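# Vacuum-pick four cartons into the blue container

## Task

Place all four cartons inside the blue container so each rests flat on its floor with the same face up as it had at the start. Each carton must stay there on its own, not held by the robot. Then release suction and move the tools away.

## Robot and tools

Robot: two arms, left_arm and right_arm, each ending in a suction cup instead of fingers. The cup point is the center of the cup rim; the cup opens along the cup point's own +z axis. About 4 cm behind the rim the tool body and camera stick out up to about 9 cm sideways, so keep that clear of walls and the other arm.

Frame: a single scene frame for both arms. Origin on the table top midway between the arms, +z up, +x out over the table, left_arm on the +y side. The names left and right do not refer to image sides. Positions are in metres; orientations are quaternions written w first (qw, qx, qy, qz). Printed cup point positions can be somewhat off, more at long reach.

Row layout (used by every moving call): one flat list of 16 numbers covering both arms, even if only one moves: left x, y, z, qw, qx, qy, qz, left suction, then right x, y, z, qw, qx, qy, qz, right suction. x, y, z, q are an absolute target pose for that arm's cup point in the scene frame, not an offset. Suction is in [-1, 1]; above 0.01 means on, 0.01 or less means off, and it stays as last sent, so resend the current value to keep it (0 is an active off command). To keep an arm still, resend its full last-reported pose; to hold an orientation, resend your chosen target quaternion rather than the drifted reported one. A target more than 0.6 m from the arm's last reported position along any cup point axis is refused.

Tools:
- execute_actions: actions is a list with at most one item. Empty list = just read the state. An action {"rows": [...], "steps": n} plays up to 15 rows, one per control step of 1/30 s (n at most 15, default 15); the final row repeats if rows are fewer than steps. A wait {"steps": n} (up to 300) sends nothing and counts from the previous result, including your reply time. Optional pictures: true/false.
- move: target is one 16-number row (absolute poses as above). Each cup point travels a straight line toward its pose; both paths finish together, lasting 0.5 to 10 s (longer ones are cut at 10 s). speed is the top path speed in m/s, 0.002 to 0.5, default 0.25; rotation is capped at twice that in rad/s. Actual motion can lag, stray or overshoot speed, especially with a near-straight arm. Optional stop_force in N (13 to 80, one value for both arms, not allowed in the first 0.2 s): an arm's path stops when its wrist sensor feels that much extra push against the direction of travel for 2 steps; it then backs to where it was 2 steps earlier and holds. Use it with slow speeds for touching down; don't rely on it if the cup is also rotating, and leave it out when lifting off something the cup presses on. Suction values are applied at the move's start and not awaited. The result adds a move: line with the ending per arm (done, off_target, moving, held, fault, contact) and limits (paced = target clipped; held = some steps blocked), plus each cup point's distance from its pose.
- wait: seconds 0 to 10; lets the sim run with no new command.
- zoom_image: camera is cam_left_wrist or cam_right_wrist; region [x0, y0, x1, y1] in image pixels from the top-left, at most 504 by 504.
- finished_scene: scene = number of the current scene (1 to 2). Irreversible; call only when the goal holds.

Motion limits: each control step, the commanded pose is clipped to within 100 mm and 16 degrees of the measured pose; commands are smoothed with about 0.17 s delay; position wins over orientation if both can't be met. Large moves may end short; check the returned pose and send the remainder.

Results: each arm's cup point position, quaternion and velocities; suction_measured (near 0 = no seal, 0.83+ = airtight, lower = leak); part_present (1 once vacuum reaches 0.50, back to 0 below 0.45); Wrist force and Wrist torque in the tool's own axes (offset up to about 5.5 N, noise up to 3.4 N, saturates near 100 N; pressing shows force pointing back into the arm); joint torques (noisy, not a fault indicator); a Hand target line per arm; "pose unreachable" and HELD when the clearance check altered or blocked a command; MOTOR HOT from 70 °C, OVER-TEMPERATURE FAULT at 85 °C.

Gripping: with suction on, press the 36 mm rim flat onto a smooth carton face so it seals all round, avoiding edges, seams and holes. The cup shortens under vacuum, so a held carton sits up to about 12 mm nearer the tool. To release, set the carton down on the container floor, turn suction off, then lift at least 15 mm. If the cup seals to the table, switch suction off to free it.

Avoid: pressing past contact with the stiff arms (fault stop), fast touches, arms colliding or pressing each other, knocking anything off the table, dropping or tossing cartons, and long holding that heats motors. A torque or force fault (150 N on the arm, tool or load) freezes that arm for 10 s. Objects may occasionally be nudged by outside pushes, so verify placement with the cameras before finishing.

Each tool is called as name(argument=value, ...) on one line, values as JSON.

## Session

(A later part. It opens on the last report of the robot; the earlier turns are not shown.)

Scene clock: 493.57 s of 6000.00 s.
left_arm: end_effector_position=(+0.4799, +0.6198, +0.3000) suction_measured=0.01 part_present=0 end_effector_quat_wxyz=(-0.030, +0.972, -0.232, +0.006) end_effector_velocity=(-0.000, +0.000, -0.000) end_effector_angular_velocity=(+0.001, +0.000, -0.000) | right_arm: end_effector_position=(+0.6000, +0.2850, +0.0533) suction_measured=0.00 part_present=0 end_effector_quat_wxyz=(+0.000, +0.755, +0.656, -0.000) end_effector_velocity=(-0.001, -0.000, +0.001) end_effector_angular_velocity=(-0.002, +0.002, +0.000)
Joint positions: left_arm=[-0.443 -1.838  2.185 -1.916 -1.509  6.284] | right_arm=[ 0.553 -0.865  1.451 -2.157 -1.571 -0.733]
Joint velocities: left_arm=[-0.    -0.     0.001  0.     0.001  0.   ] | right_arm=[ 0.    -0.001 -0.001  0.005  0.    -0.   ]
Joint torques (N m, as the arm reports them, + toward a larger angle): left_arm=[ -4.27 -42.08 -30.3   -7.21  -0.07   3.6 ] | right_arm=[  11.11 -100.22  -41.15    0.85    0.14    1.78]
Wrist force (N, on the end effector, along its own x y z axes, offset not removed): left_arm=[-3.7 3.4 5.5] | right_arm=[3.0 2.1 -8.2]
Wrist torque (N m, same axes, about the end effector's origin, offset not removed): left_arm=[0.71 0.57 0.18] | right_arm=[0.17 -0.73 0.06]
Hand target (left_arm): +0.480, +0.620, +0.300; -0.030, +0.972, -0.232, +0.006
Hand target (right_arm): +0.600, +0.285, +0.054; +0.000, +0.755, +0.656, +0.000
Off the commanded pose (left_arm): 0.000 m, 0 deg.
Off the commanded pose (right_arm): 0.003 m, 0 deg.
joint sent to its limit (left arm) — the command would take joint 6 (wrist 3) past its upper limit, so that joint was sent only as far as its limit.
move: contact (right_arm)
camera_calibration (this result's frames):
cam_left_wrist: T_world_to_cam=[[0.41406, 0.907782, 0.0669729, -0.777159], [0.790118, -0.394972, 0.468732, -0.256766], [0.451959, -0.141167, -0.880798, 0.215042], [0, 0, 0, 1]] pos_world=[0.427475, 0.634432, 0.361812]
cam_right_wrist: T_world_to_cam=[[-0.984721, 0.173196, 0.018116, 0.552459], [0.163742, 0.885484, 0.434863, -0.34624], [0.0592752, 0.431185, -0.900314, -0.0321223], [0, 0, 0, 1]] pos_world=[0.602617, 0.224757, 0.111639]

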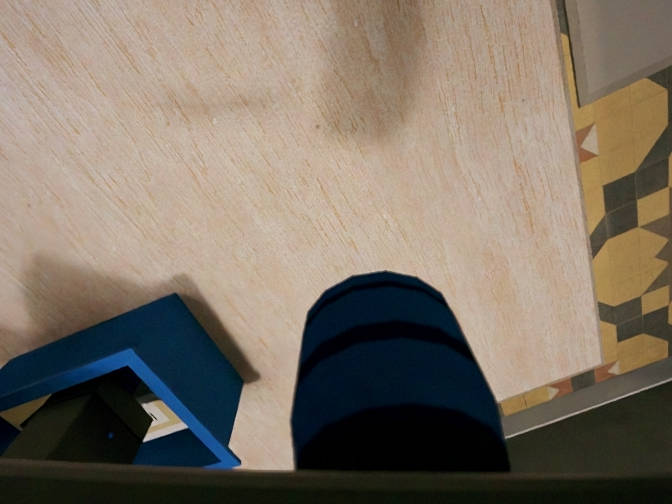

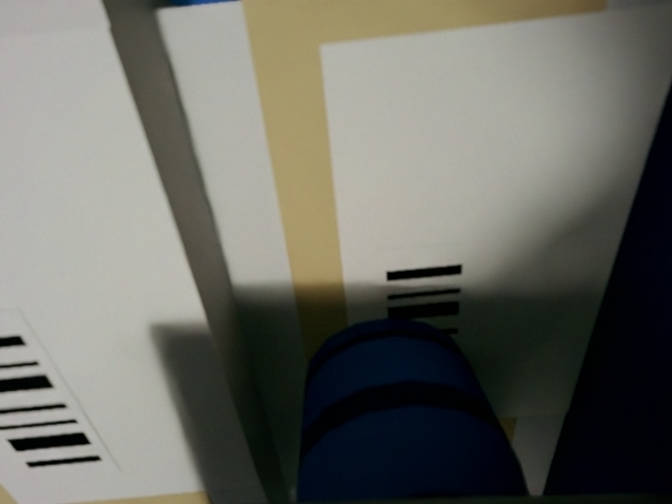

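move(target=[0.48,0.62,0.30,-0.030,0.972,-0.233,0.006,0, 0.60,0.285,0.085,0,0.755,0.656,0,0], speed=0.05)

move(target=[0.48,0.62,0.30,-0.030,0.972,-0.233,0.006,0, 0.648,0.25,0.085,0,0.755,0.656,0,0], speed=0.05)

move(target=[0.48,0.62,0.30,-0.030,0.972,-0.233,0.006,0, 0.648,0.25,0.055,0,0.755,0.656,0,0], speed=0.006, stop_force=13)

move(target=[0.48,0.62,0.30,-0.030,0.972,-0.233,0.006,0, 0.66,0.28,0.085,0,0.755,0.656,0,0], speed=0.03)

move(target=[0.48,0.62,0.30,-0.030,0.972,-0.233,0.006,0, 0.68,0.315,0.085,0,0.755,0.656,0,0], speed=0.03)

move(target=[0.48,0.62,0.30,-0.030,0.972,-0.233,0.006,0, 0.68,0.315,0.055,0,0.755,0.656,0,0], speed=0.006, stop_force=13)

Scene clock: 524.83 s of 6000.00 s.
left_arm: end_effector_position=(+0.4799, +0.6198, +0.3000) suction_measured=0.01 part_present=0 end_effector_quat_wxyz=(-0.030, +0.972, -0.232, +0.006) end_effector_velocity=(+0.000, -0.000, +0.000) end_effector_angular_velocity=(-0.000, -0.000, +0.000) | right_arm: end_effector_position=(+0.6000, +0.2850, +0.0847) suction_measured=0.00 part_present=0 end_effector_quat_wxyz=(+0.000, +0.755, +0.656, +0.000) end_effector_velocity=(+0.000, -0.000, +0.003) end_effector_angular_velocity=(+0.001, -0.000, -0.000)
Joint positions: left_arm=[-0.443 -1.838  2.185 -1.916 -1.509  6.284] | right_arm=[ 0.553 -0.893  1.436 -2.114 -1.571 -0.733]
Joint velocities: left_arm=[-0. -0. -0.  0. -0. -0.] | right_arm=[-0.    -0.003 -0.001  0.004  0.    -0.   ]
Joint torques (N m, as the arm reports them, + toward a larger angle): left_arm=[ -5.56 -37.65 -32.    -7.25   0.04   3.84] | right_arm=[   9.45 -113.69  -47.81   -0.91    0.87    1.93]
Wrist force (N, on the end effector, along its own x y z axes, offset not removed): left_arm=[-2.8 2.4 -3.0] | right_arm=[0.5 2.9 2.5]
Wrist torque (N m, same axes, about the end effector's origin, offset not removed): left_arm=[0.67 0.28 0.01] | right_arm=[0.31 -0.21 0.08]
Hand target (left_arm): +0.480, +0.620, +0.300; -0.030, +0.972, -0.232, +0.006
Hand target (right_arm): +0.600, +0.285, +0.085; -0.000, +0.755, +0.656, +0.000
Off the commanded pose (left_arm): 0.000 m, 0 deg.
Off the commanded pose (right_arm): 0.000 m, 0 deg.
joint sent to its limit (left arm) — the command would take joint 6 (wrist 3) past its upper limit, so that joint was sent only as far as its limit.
After step 90, 27.23 s passed at rest.
move: done
camera_calibration (this result's frames):
cam_left_wrist: T_world_to_cam=[[0.41406, 0.907783, 0.0669728, -0.777158], [0.790118, -0.394972, 0.468733, -0.256766], [0.45196, -0.141167, -0.880798, 0.215042], [0, 0, 0, 1]] pos_world=[0.427476, 0.634432, 0.361812]
cam_right_wrist: T_world_to_cam=[[-0.984721, 0.173197, 0.0181063, 0.551854], [0.163738, 0.88548, 0.434873, -0.359896], [0.0592861, 0.431193, -0.90031, -0.00378207], [0, 0, 0, 1]] pos_world=[0.602575, 0.224732, 0.143112]

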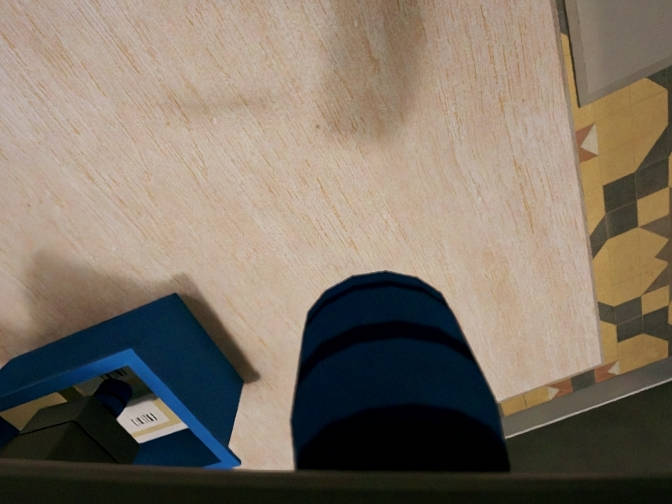

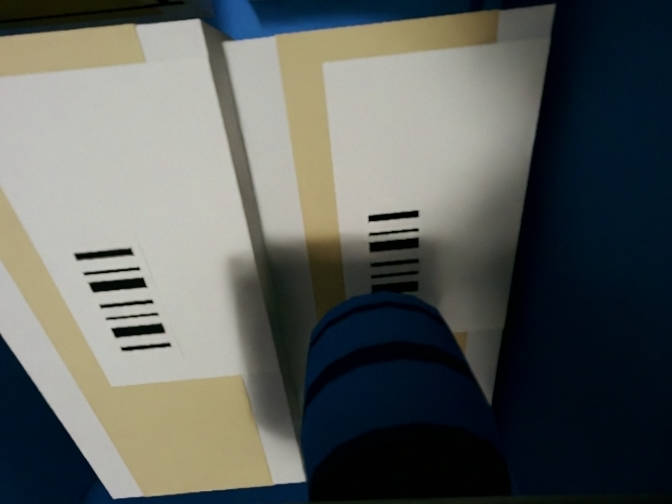

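Scene clock: 526.43 s of 6000.00 s.
left_arm: end_effector_position=(+0.4799, +0.6198, +0.3000) suction_measured=0.01 part_present=0 end_effector_quat_wxyz=(-0.030, +0.972, -0.232, +0.006) end_effector_velocity=(-0.000, +0.000, -0.000) end_effector_angular_velocity=(+0.000, +0.001, +0.001) | right_arm: end_effector_position=(+0.6479, +0.2502, +0.0850) suction_measured=0.00 part_present=0 end_effector_quat_wxyz=(+0.000, +0.755, +0.656, +0.000) end_effector_velocity=(+0.002, -0.001, +0.001) end_effector_angular_velocity=(+0.000, -0.000, +0.000)
Joint positions: left_arm=[-0.443 -1.838  2.185 -1.916 -1.509  6.284] | right_arm=[ 0.496 -0.884  1.421 -2.107 -1.571 -0.79 ]
Joint velocities: left_arm=[ 0.     0.     0.001 -0.     0.    -0.001] | right_arm=[-0.002 -0.    -0.001  0.001 -0.    -0.002]
Joint torques (N m, as the arm reports them, + toward a larger angle): left_arm=[ -9.5  -38.74 -31.98  -7.09  -0.32   3.99] | right_arm=[ -4.73 -86.81 -48.61  -0.63   0.64  -2.04]
Wrist force (N, on the end effector, along its own x y z axes, offset not removed): left_arm=[-2.2 4.0 -3.6] | right_arm=[1.9 3.6 2.6]
Wrist torque (N m, same axes, about the end effector's origin, offset not removed): left_arm=[0.58 0.19 0.09] | right_arm=[0.32 -0.47 0.11]
Hand target (left_arm): +0.480, +0.620, +0.300; -0.030, +0.972, -0.232, +0.006
Hand target (right_arm): +0.648, +0.250, +0.085; -0.000, +0.755, +0.656, +0.000
Off the commanded pose (left_arm): 0.000 m, 0 deg.
Off the commanded pose (right_arm): 0.000 m, 0 deg.
joint sent to its limit (left arm) — the command would take joint 6 (wrist 3) past its upper limit, so that joint was sent only as far as its limit.
move: done
camera_calibration (this result's frames):
cam_left_wrist: T_world_to_cam=[[0.41406, 0.907783, 0.0669728, -0.777158], [0.790118, -0.394972, 0.468733, -0.256766], [0.45196, -0.141167, -0.880798, 0.215042], [0, 0, 0, 1]] pos_world=[0.427476, 0.634432, 0.361812]
cam_right_wrist: T_world_to_cam=[[-0.984722, 0.173196, 0.0180427, 0.605015], [0.163706, 0.885456, 0.434934, -0.337077], [0.0593531, 0.431243, -0.900281, 0.00854677], [0, 0, 0, 1]] pos_world=[0.650446, 0.189995, 0.143385]

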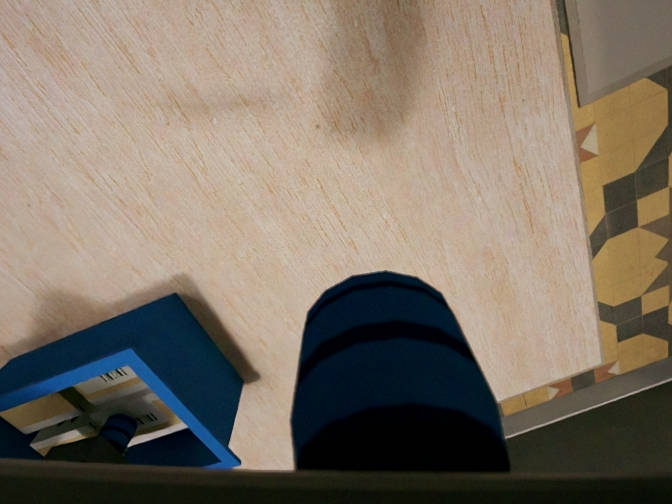

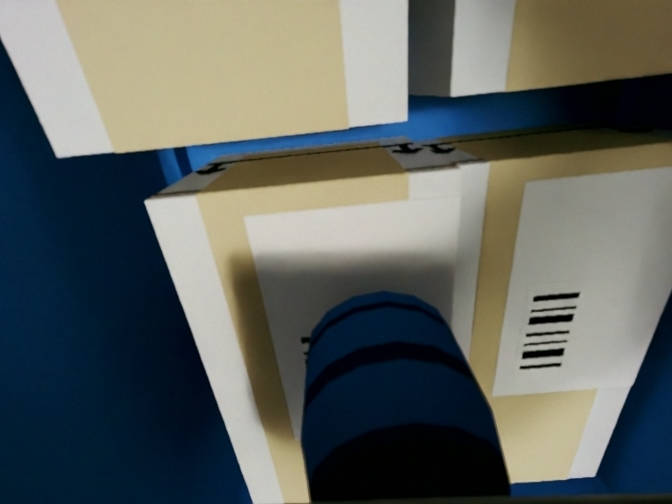

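Scene clock: 530.10 s of 6000.00 s.
left_arm: end_effector_position=(+0.4799, +0.6198, +0.3000) suction_measured=0.01 part_present=0 end_effector_quat_wxyz=(-0.030, +0.972, -0.232, +0.006) end_effector_velocity=(+0.000, +0.000, +0.000) end_effector_angular_velocity=(+0.001, -0.001, -0.000) | right_arm: end_effector_position=(+0.6479, +0.2501, +0.0652) suction_measured=0.00 part_present=0 end_effector_quat_wxyz=(+0.000, +0.755, +0.656, +0.000) end_effector_velocity=(-0.000, -0.001, +0.000) end_effector_angular_velocity=(-0.002, +0.003, -0.000)
Joint positions: left_arm=[-0.443 -1.838  2.185 -1.916 -1.509  6.284] | right_arm=[ 0.496 -0.867  1.431 -2.134 -1.571 -0.79 ]
Joint velocities: left_arm=[-0.     0.    -0.     0.     0.001  0.   ] | right_arm=[-0.    -0.    -0.001  0.004  0.    -0.   ]
Joint torques (N m, as the arm reports them, + toward a larger angle): left_arm=[-17.46 -39.8  -30.38  -6.84  -1.44   3.67] | right_arm=[  -6.89 -101.53  -39.56    1.21    1.69   -1.68]
Wrist force (N, on the end effector, along its own x y z axes, offset not removed): left_arm=[-5.5 3.4 2.2] | right_arm=[1.3 1.3 -11.4]
Wrist torque (N m, same axes, about the end effector's origin, offset not removed): left_arm=[0.60 0.55 0.05] | right_arm=[0.14 -0.42 0.08]
Hand target (left_arm): +0.480, +0.620, +0.300; -0.030, +0.972, -0.232, +0.006
Hand target (right_arm): +0.648, +0.250, +0.066; +0.000, +0.755, +0.656, +0.000
Off the commanded pose (left_arm): 0.000 m, 0 deg.
Off the commanded pose (right_arm): 0.010 m, 0 deg.
joint sent to its limit (left arm) — the command would take joint 6 (wrist 3) past its upper limit, so that joint was sent only as far as its limit.
move: contact (right_arm)
camera_calibration (this result's frames):
cam_left_wrist: T_world_to_cam=[[0.41407, 0.907778, 0.0669729, -0.777155], [0.790114, -0.394981, 0.468732, -0.25676], [0.451958, -0.141172, -0.880798, 0.215045], [0, 0, 0, 1]] pos_world=[0.427475, 0.634427, 0.361812]
cam_right_wrist: T_world_to_cam=[[-0.984721, 0.173196, 0.0180898, 0.60549], [0.163729, 0.885474, 0.434889, -0.328352], [0.059303, 0.431206, -0.900302, -0.00916539], [0, 0, 0, 1]] pos_world=[0.650543, 0.189831, 0.123592]

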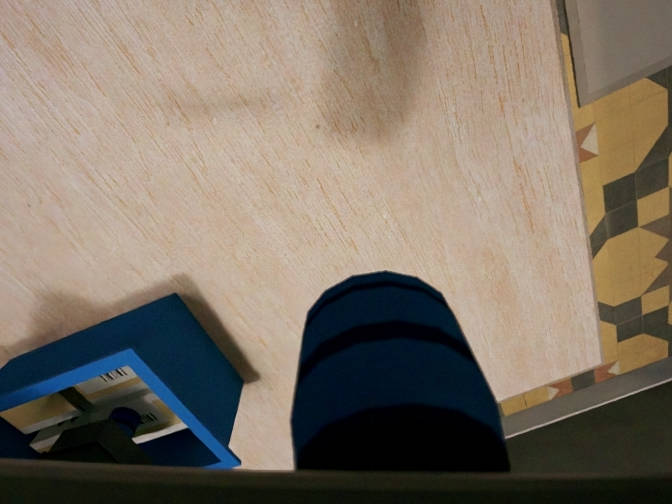

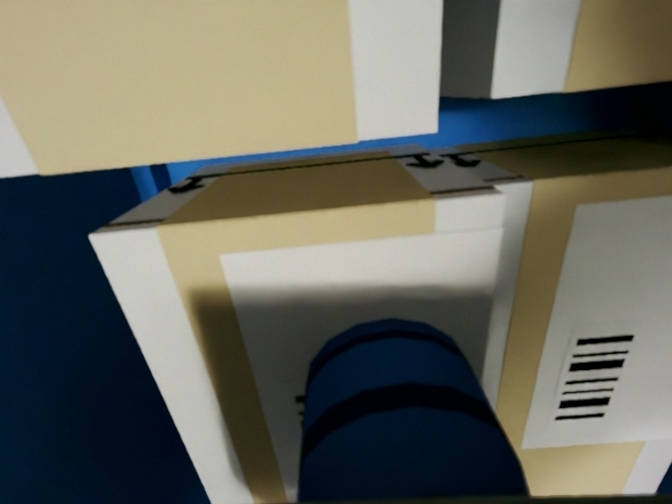

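Scene clock: 531.73 s of 6000.00 s.
left_arm: end_effector_position=(+0.4799, +0.6198, +0.3000) suction_measured=0.01 part_present=0 end_effector_quat_wxyz=(-0.030, +0.972, -0.232, +0.006) end_effector_velocity=(-0.000, +0.000, -0.000) end_effector_angular_velocity=(+0.001, -0.000, +0.000) | right_arm: end_effector_position=(+0.6598, +0.2798, +0.0849) suction_measured=0.00 part_present=0 end_effector_quat_wxyz=(-0.000, +0.755, +0.656, +0.000) end_effector_velocity=(+0.001, +0.002, +0.000) end_effector_angular_velocity=(-0.001, +0.000, -0.000)
Joint positions: left_arm=[-0.443 -1.838  2.185 -1.916 -1.509  6.284] | right_arm=[ 0.512 -0.841  1.342 -2.072 -1.571 -0.774]
Joint velocities: left_arm=[-0.    -0.     0.     0.     0.001 -0.   ] | right_arm=[ 0.001  0.003 -0.005  0.004 -0.001  0.001]
Joint torques (N m, as the arm reports them, + toward a larger angle): left_arm=[-13.72 -40.61 -30.78  -6.79  -1.64   3.81] | right_arm=[ 11.38 -93.08 -49.3   -0.91   1.32   1.3 ]
Wrist force (N, on the end effector, along its own x y z axes, offset not removed): left_arm=[-3.8 -1.5 -1.2] | right_arm=[3.0 3.1 2.6]
Wrist torque (N m, same axes, about the end effector's origin, offset not removed): left_arm=[-0.17 0.49 0.15] | right_arm=[0.29 -0.66 0.08]
Hand target (left_arm): +0.480, +0.620, +0.300; -0.030, +0.972, -0.232, +0.006
Hand target (right_arm): +0.660, +0.280, +0.085; +0.000, +0.755, +0.656, -0.000
Off the commanded pose (left_arm): 0.000 m, 0 deg.
Off the commanded pose (right_arm): 0.000 m, 0 deg.
joint sent to its limit (left arm) — the command would take joint 6 (wrist 3) past its upper limit, so that joint was sent only as far as its limit.
move: done
camera_calibration (this result's frames):
cam_left_wrist: T_world_to_cam=[[0.414073, 0.907776, 0.066973, -0.777154], [0.790113, -0.394984, 0.468731, -0.256757], [0.451956, -0.141173, -0.880799, 0.215046], [0, 0, 0, 1]] pos_world=[0.427474, 0.634426, 0.361811]
cam_right_wrist: T_world_to_cam=[[-0.984721, 0.173194, 0.0181271, 0.611682], [0.163743, 0.885472, 0.434887, -0.365198], [0.0592687, 0.431211, -0.900302, -0.00493801], [0, 0, 0, 1]] pos_world=[0.662428, 0.219563, 0.143286]

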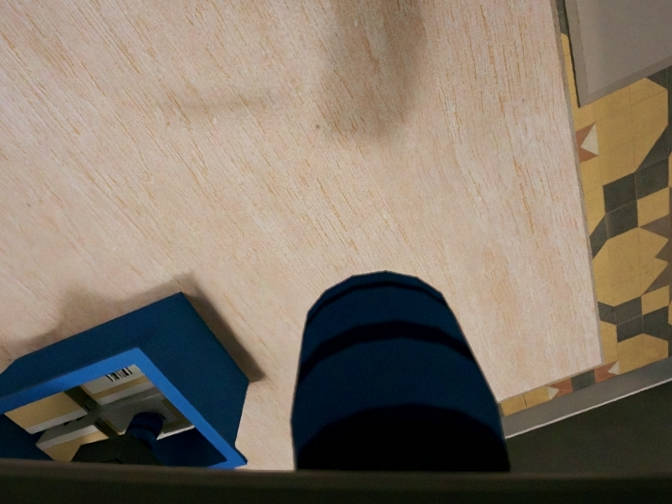

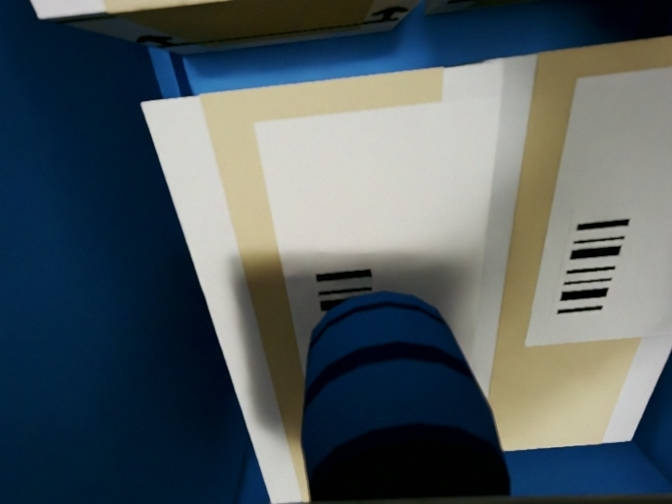

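Scene clock: 533.43 s of 6000.00 s.
left_arm: end_effector_position=(+0.4799, +0.6198, +0.3000) suction_measured=0.01 part_present=0 end_effector_quat_wxyz=(-0.030, +0.972, -0.232, +0.006) end_effector_velocity=(-0.000, +0.000, -0.001) end_effector_angular_velocity=(+0.001, +0.001, +0.000) | right_arm: end_effector_position=(+0.6798, +0.3148, +0.0850) suction_measured=0.00 part_present=0 end_effector_quat_wxyz=(-0.000, +0.755, +0.656, +0.000) end_effector_velocity=(+0.001, +0.002, -0.000) end_effector_angular_velocity=(+0.000, +0.001, -0.000)
Joint positions: left_arm=[-0.443 -1.838  2.185 -1.916 -1.509  6.284] | right_arm=[ 0.526 -0.781  1.232 -2.022 -1.571 -0.759]
Joint velocities: left_arm=[-0.    -0.     0.001  0.     0.    -0.001] | right_arm=[ 0.001  0.004 -0.006  0.003  0.001  0.001]
Joint torques (N m, as the arm reports them, + toward a larger angle): left_arm=[-10.6  -41.32 -30.61  -6.69  -1.44   3.6 ] | right_arm=[  8.18 -98.37 -51.26  -0.59   1.47   1.81]
Wrist force (N, on the end effector, along its own x y z axes, offset not removed): left_arm=[0.8 -1.3 -1.2] | right_arm=[2.9 1.5 3.4]
Wrist torque (N m, same axes, about the end effector's origin, offset not removed): left_arm=[-0.23 -0.19 0.09] | right_arm=[0.02 -0.59 0.03]
Hand target (left_arm): +0.480, +0.620, +0.300; -0.030, +0.972, -0.232, +0.006
Hand target (right_arm): +0.680, +0.315, +0.085; +0.000, +0.755, +0.656, -0.000
Off the commanded pose (left_arm): 0.000 m, 0 deg.
Off the commanded pose (right_arm): 0.000 m, 0 deg.
joint sent to its limit (left arm) — the command would take joint 6 (wrist 3) past its upper limit, so that joint was sent only as far as its limit.
move: done
camera_calibration (this result's frames):
cam_left_wrist: T_world_to_cam=[[0.414073, 0.907777, 0.0669677, -0.777151], [0.790115, -0.394982, 0.468731, -0.256759], [0.451954, -0.141177, -0.880799, 0.21505], [0, 0, 0, 1]] pos_world=[0.427474, 0.634425, 0.361811]
cam_right_wrist: T_world_to_cam=[[-0.984721, 0.173194, 0.0181283, 0.625267], [0.163743, 0.885466, 0.434899, -0.399505], [0.0592699, 0.431223, -0.900297, -0.0211086], [0, 0, 0, 1]] pos_world=[0.682381, 0.254558, 0.143405]

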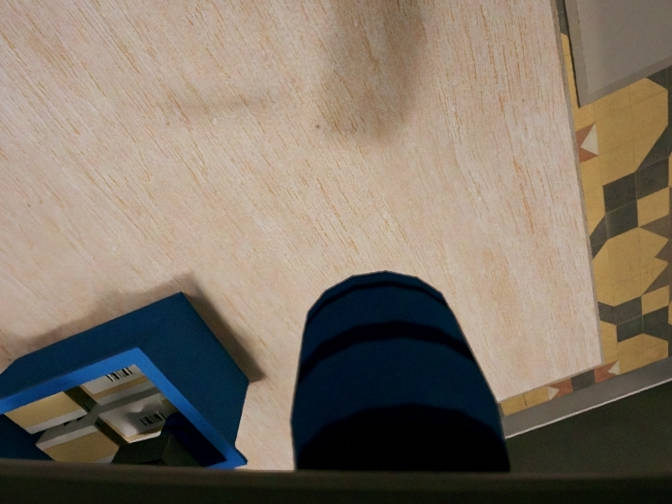

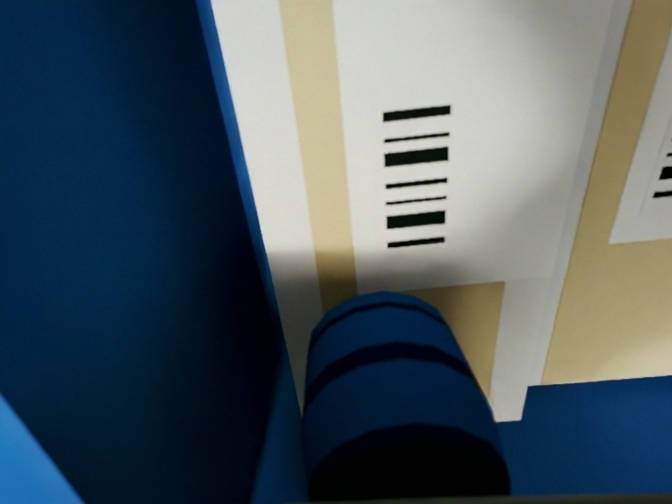

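Scene clock: 536.83 s of 6000.00 s.
left_arm: end_effector_position=(+0.4799, +0.6198, +0.3000) suction_measured=0.01 part_present=0 end_effector_quat_wxyz=(-0.030, +0.972, -0.232, +0.006) end_effector_velocity=(+0.000, -0.000, +0.000) end_effector_angular_velocity=(-0.001, -0.000, +0.001) | right_arm: end_effector_position=(+0.6799, +0.3149, +0.0668) suction_measured=0.00 part_present=0 end_effector_quat_wxyz=(-0.000, +0.755, +0.656, -0.000) end_effector_velocity=(-0.000, -0.001, +0.003) end_effector_angular_velocity=(-0.001, +0.000, -0.001)
Joint positions: left_arm=[-0.443 -1.838  2.185 -1.916 -1.509  6.284] | right_arm=[ 0.526 -0.766  1.241 -2.046 -1.571 -0.759]
Joint velocities: left_arm=[-0.     0.    -0.    -0.    -0.    -0.001] | right_arm=[-0.    -0.003 -0.     0.004 -0.     0.   ]
Joint torques (N m, as the arm reports them, + toward a larger angle): left_arm=[-14.54 -41.87 -30.33  -6.52  -1.51   3.75] | right_arm=[  -8.9  -111.71  -44.61   -0.02   -1.1    -0.28]
Wrist force (N, on the end effector, along its own x y z axes, offset not removed): left_arm=[-1.5 -4.7 -2.5] | right_arm=[0.8 -0.6 -8.5]
Wrist torque (N m, same axes, about the end effector's origin, offset not removed): left_arm=[-0.73 0.26 0.18] | right_arm=[-0.01 -0.37 -0.07]
Hand target (left_arm): +0.480, +0.620, +0.300; -0.030, +0.972, -0.232, +0.006
Hand target (right_arm): +0.680, +0.315, +0.067; -0.000, +0.755, +0.656, +0.000
Off the commanded pose (left_arm): 0.000 m, 0 deg.
Off the commanded pose (right_arm): 0.012 m, 0 deg.
joint sent to its limit (left arm) — the command would take joint 6 (wrist 3) past its upper limit, so that joint was sent only as far as its limit.
move: contact (right_arm)
camera_calibration (this result's frames):
cam_left_wrist: T_world_to_cam=[[0.414073, 0.907777, 0.0669642, -0.777149], [0.790115, -0.39498, 0.468732, -0.256761], [0.451953, -0.14118, -0.880799, 0.215053], [0, 0, 0, 1]] pos_world=[0.427473, 0.634424, 0.361811]
cam_right_wrist: T_world_to_cam=[[-0.984722, 0.173188, 0.0181544, 0.625697], [0.16375, 0.885478, 0.434873, -0.391696], [0.0592391, 0.431201, -0.900309, -0.0375649], [0, 0, 0, 1]] pos_world=[0.682503, 0.254673, 0.125158]

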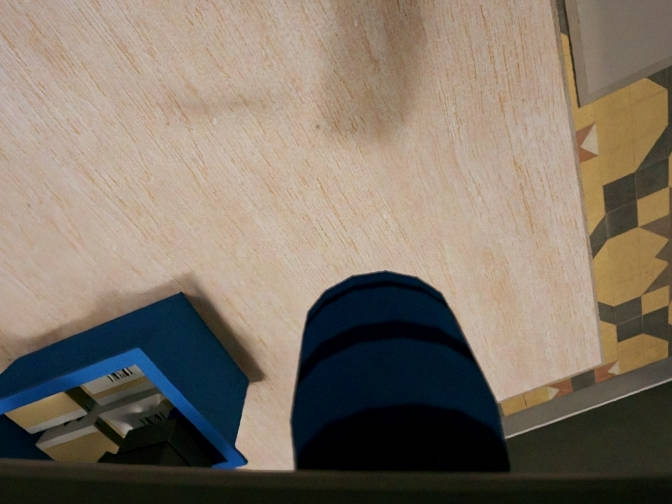

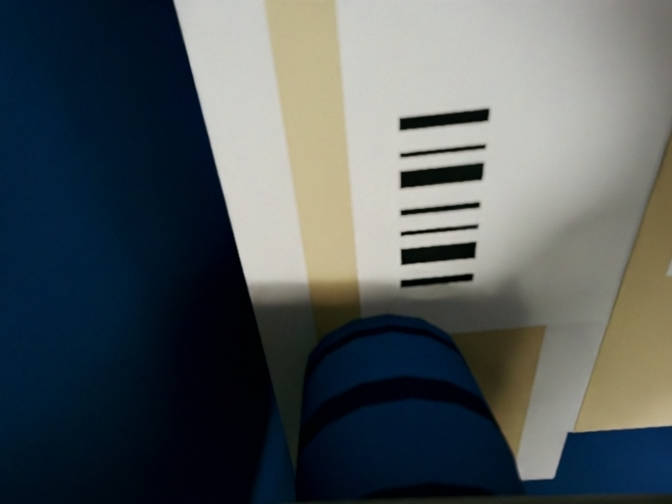

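move(target=[0.48,0.62,0.30,-0.030,0.972,-0.233,0.006,0, 0.665,0.29,0.26,0,0.755,0.656,0,0], speed=0.15)

move(target=[0.48,0.62,0.30,-0.030,0.972,-0.233,0.006,0, 0.6,-0.3,0.28,0,0.755,0.656,0,0], speed=0.4)

Scene clock: 545.23 s of 6000.00 s.
left_arm: end_effector_position=(+0.4799, +0.6198, +0.3000) suction_measured=0.01 part_present=0 end_effector_quat_wxyz=(-0.030, +0.972, -0.232, +0.006) end_effector_velocity=(+0.000, -0.000, +0.000) end_effector_angular_velocity=(-0.001, -0.000, +0.000) | right_arm: end_effector_position=(+0.6649, +0.2899, +0.2597) suction_measured=0.00 part_present=0 end_effector_quat_wxyz=(-0.000, +0.755, +0.656, +0.000) end_effector_velocity=(-0.000, -0.000, +0.003) end_effector_angular_velocity=(-0.000, -0.000, +0.000)
Joint positions: left_arm=[-0.443 -1.838  2.185 -1.916 -1.509  6.284] | right_arm=[ 0.517 -0.932  1.17  -1.81  -1.571 -0.769]
Joint velocities: left_arm=[ 0.    -0.    -0.001  0.    -0.    -0.   ] | right_arm=[-0.    -0.002 -0.002  0.004 -0.    -0.   ]
Joint torques (N m, as the arm reports them, + toward a larger angle): left_arm=[ 13.69 -38.24 -35.25  -6.35   1.07   3.73] | right_arm=[  -7.55 -113.92  -53.47   -0.33   -2.08   -1.85]
Wrist force (N, on the end effector, along its own x y z axes, offset not removed): left_arm=[-1.6 0.7 -2.5] | right_arm=[2.4 2.2 3.8]
Wrist torque (N m, same axes, about the end effector's origin, offset not removed): left_arm=[0.06 0.04 0.16] | right_arm=[0.11 -0.54 0.02]
Hand target (left_arm): +0.480, +0.620, +0.300; -0.030, +0.972, -0.232, +0.006
Hand target (right_arm): +0.665, +0.290, +0.260; -0.000, +0.755, +0.656, +0.000
Off the commanded pose (left_arm): 0.000 m, 0 deg.
Off the commanded pose (right_arm): 0.000 m, 0 deg.
joint sent to its limit (left arm) — the command would take joint 6 (wrist 3) past its upper limit, so that joint was sent only as far as its limit.
After step 90, 3.57 s passed at rest.
move: done
camera_calibration (this result's frames):
cam_left_wrist: T_world_to_cam=[[0.414073, 0.907777, 0.0669642, -0.777149], [0.790115, -0.39498, 0.468732, -0.256761], [0.451954, -0.14118, -0.880799, 0.215053], [0, 0, 0, 1]] pos_world=[0.427473, 0.634424, 0.361811]
cam_right_wrist: T_world_to_cam=[[-0.984721, 0.173196, 0.0181099, 0.611789], [0.163738, 0.885471, 0.434892, -0.450998], [0.0592857, 0.431213, -0.9003, 0.147772], [0, 0, 0, 1]] pos_world=[0.667526, 0.229665, 0.318095]

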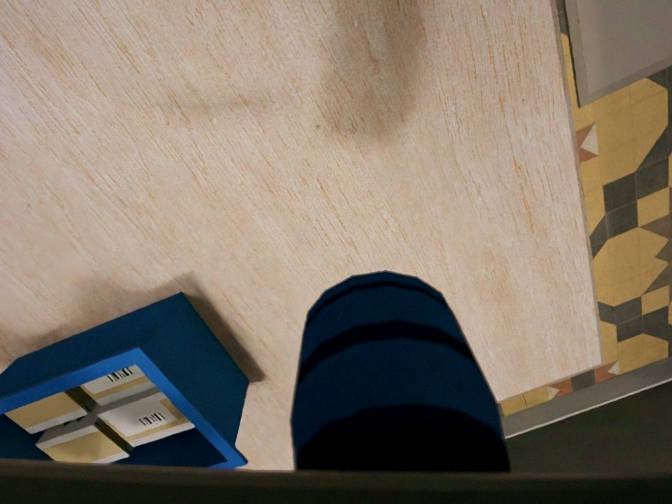

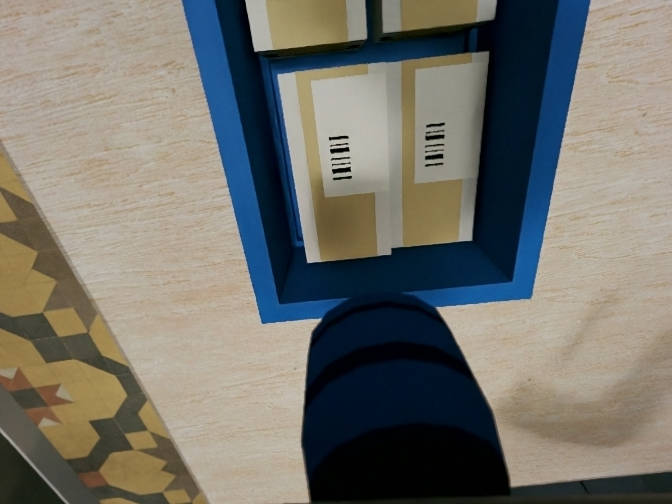

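Scene clock: 547.50 s of 6000.00 s.
left_arm: end_effector_position=(+0.4799, +0.6198, +0.3000) suction_measured=0.01 part_present=0 end_effector_quat_wxyz=(-0.030, +0.972, -0.232, +0.006) end_effector_velocity=(+0.001, +0.001, +0.001) end_effector_angular_velocity=(+0.003, -0.002, -0.001) | right_arm: end_effector_position=(+0.6014, -0.2998, +0.2798) suction_measured=0.00 part_present=0 end_effector_quat_wxyz=(+0.000, +0.755, +0.656, +0.000) end_effector_velocity=(+0.000, -0.002, +0.000) end_effector_angular_velocity=(+0.001, -0.001, -0.000)
Joint positions: left_arm=[-0.443 -1.838  2.185 -1.916 -1.509  6.284] | right_arm=[-0.125 -1.549  1.975 -1.997 -1.57  -1.411]
Joint velocities: left_arm=[ 0.    -0.    -0.001  0.     0.003  0.001] | right_arm=[-0.004 -0.002  0.001 -0.     0.001 -0.004]
Joint torques (N m, as the arm reports them, + toward a larger angle): left_arm=[ 19.26 -37.56 -35.85  -6.04   1.62   3.74] | right_arm=[ -4.39 -60.54 -37.72  -0.99   2.3   -1.62]
Wrist force (N, on the end effector, along its own x y z axes, offset not removed): left_arm=[-7.2 -2.2 3.4] | right_arm=[0.5 1.8 1.7]
Wrist torque (N m, same axes, about the end effector's origin, offset not removed): left_arm=[-0.18 1.06 0.16] | right_arm=[0.07 -0.19 0.07]
Hand target (left_arm): +0.480, +0.620, +0.300; -0.030, +0.972, -0.232, +0.006
Hand target (right_arm): +0.601, -0.300, +0.280; +0.000, +0.755, +0.656, +0.000
Off the commanded pose (left_arm): 0.000 m, 0 deg.
Off the commanded pose (right_arm): 0.001 m, 0 deg.
joint sent to its limit (left arm) — the command would take joint 6 (wrist 3) past its upper limit, so that joint was sent only as far as its limit.
move: done
camera_calibration (this result's frames):
cam_left_wrist: T_world_to_cam=[[0.414073, 0.907777, 0.0669643, -0.777149], [0.790115, -0.39498, 0.468732, -0.256761], [0.451954, -0.14118, -0.880799, 0.215053], [0, 0, 0, 1]] pos_world=[0.427473, 0.634424, 0.361811]
cam_right_wrist: T_world_to_cam=[[-0.984731, 0.173217, 0.0173255, 0.651183], [0.163385, 0.88529, 0.435392, 0.0728118], [0.0600794, 0.431575, -0.900074, 0.423505], [0, 0, 0, 1]] pos_world=[0.6039, -0.36003, 0.338202]

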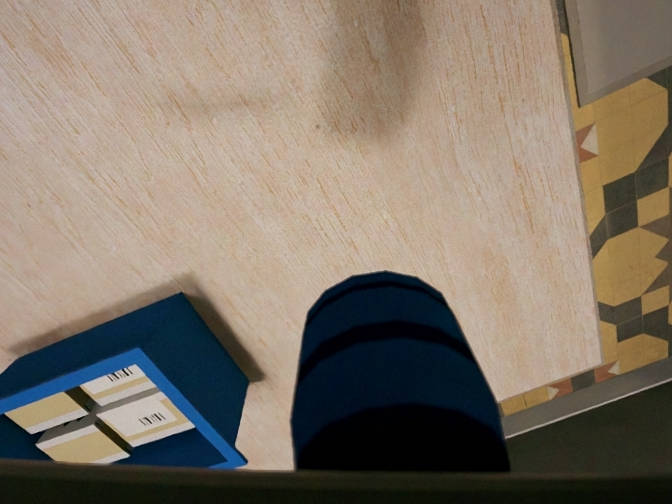

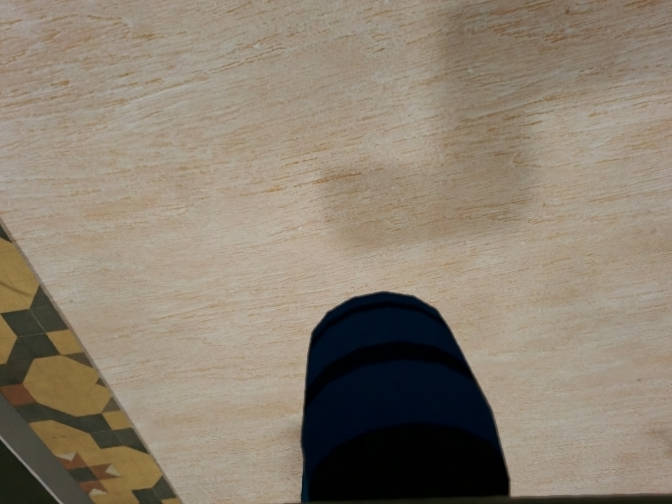

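finished_scene(scene=1)

The scene is finished: the task was done.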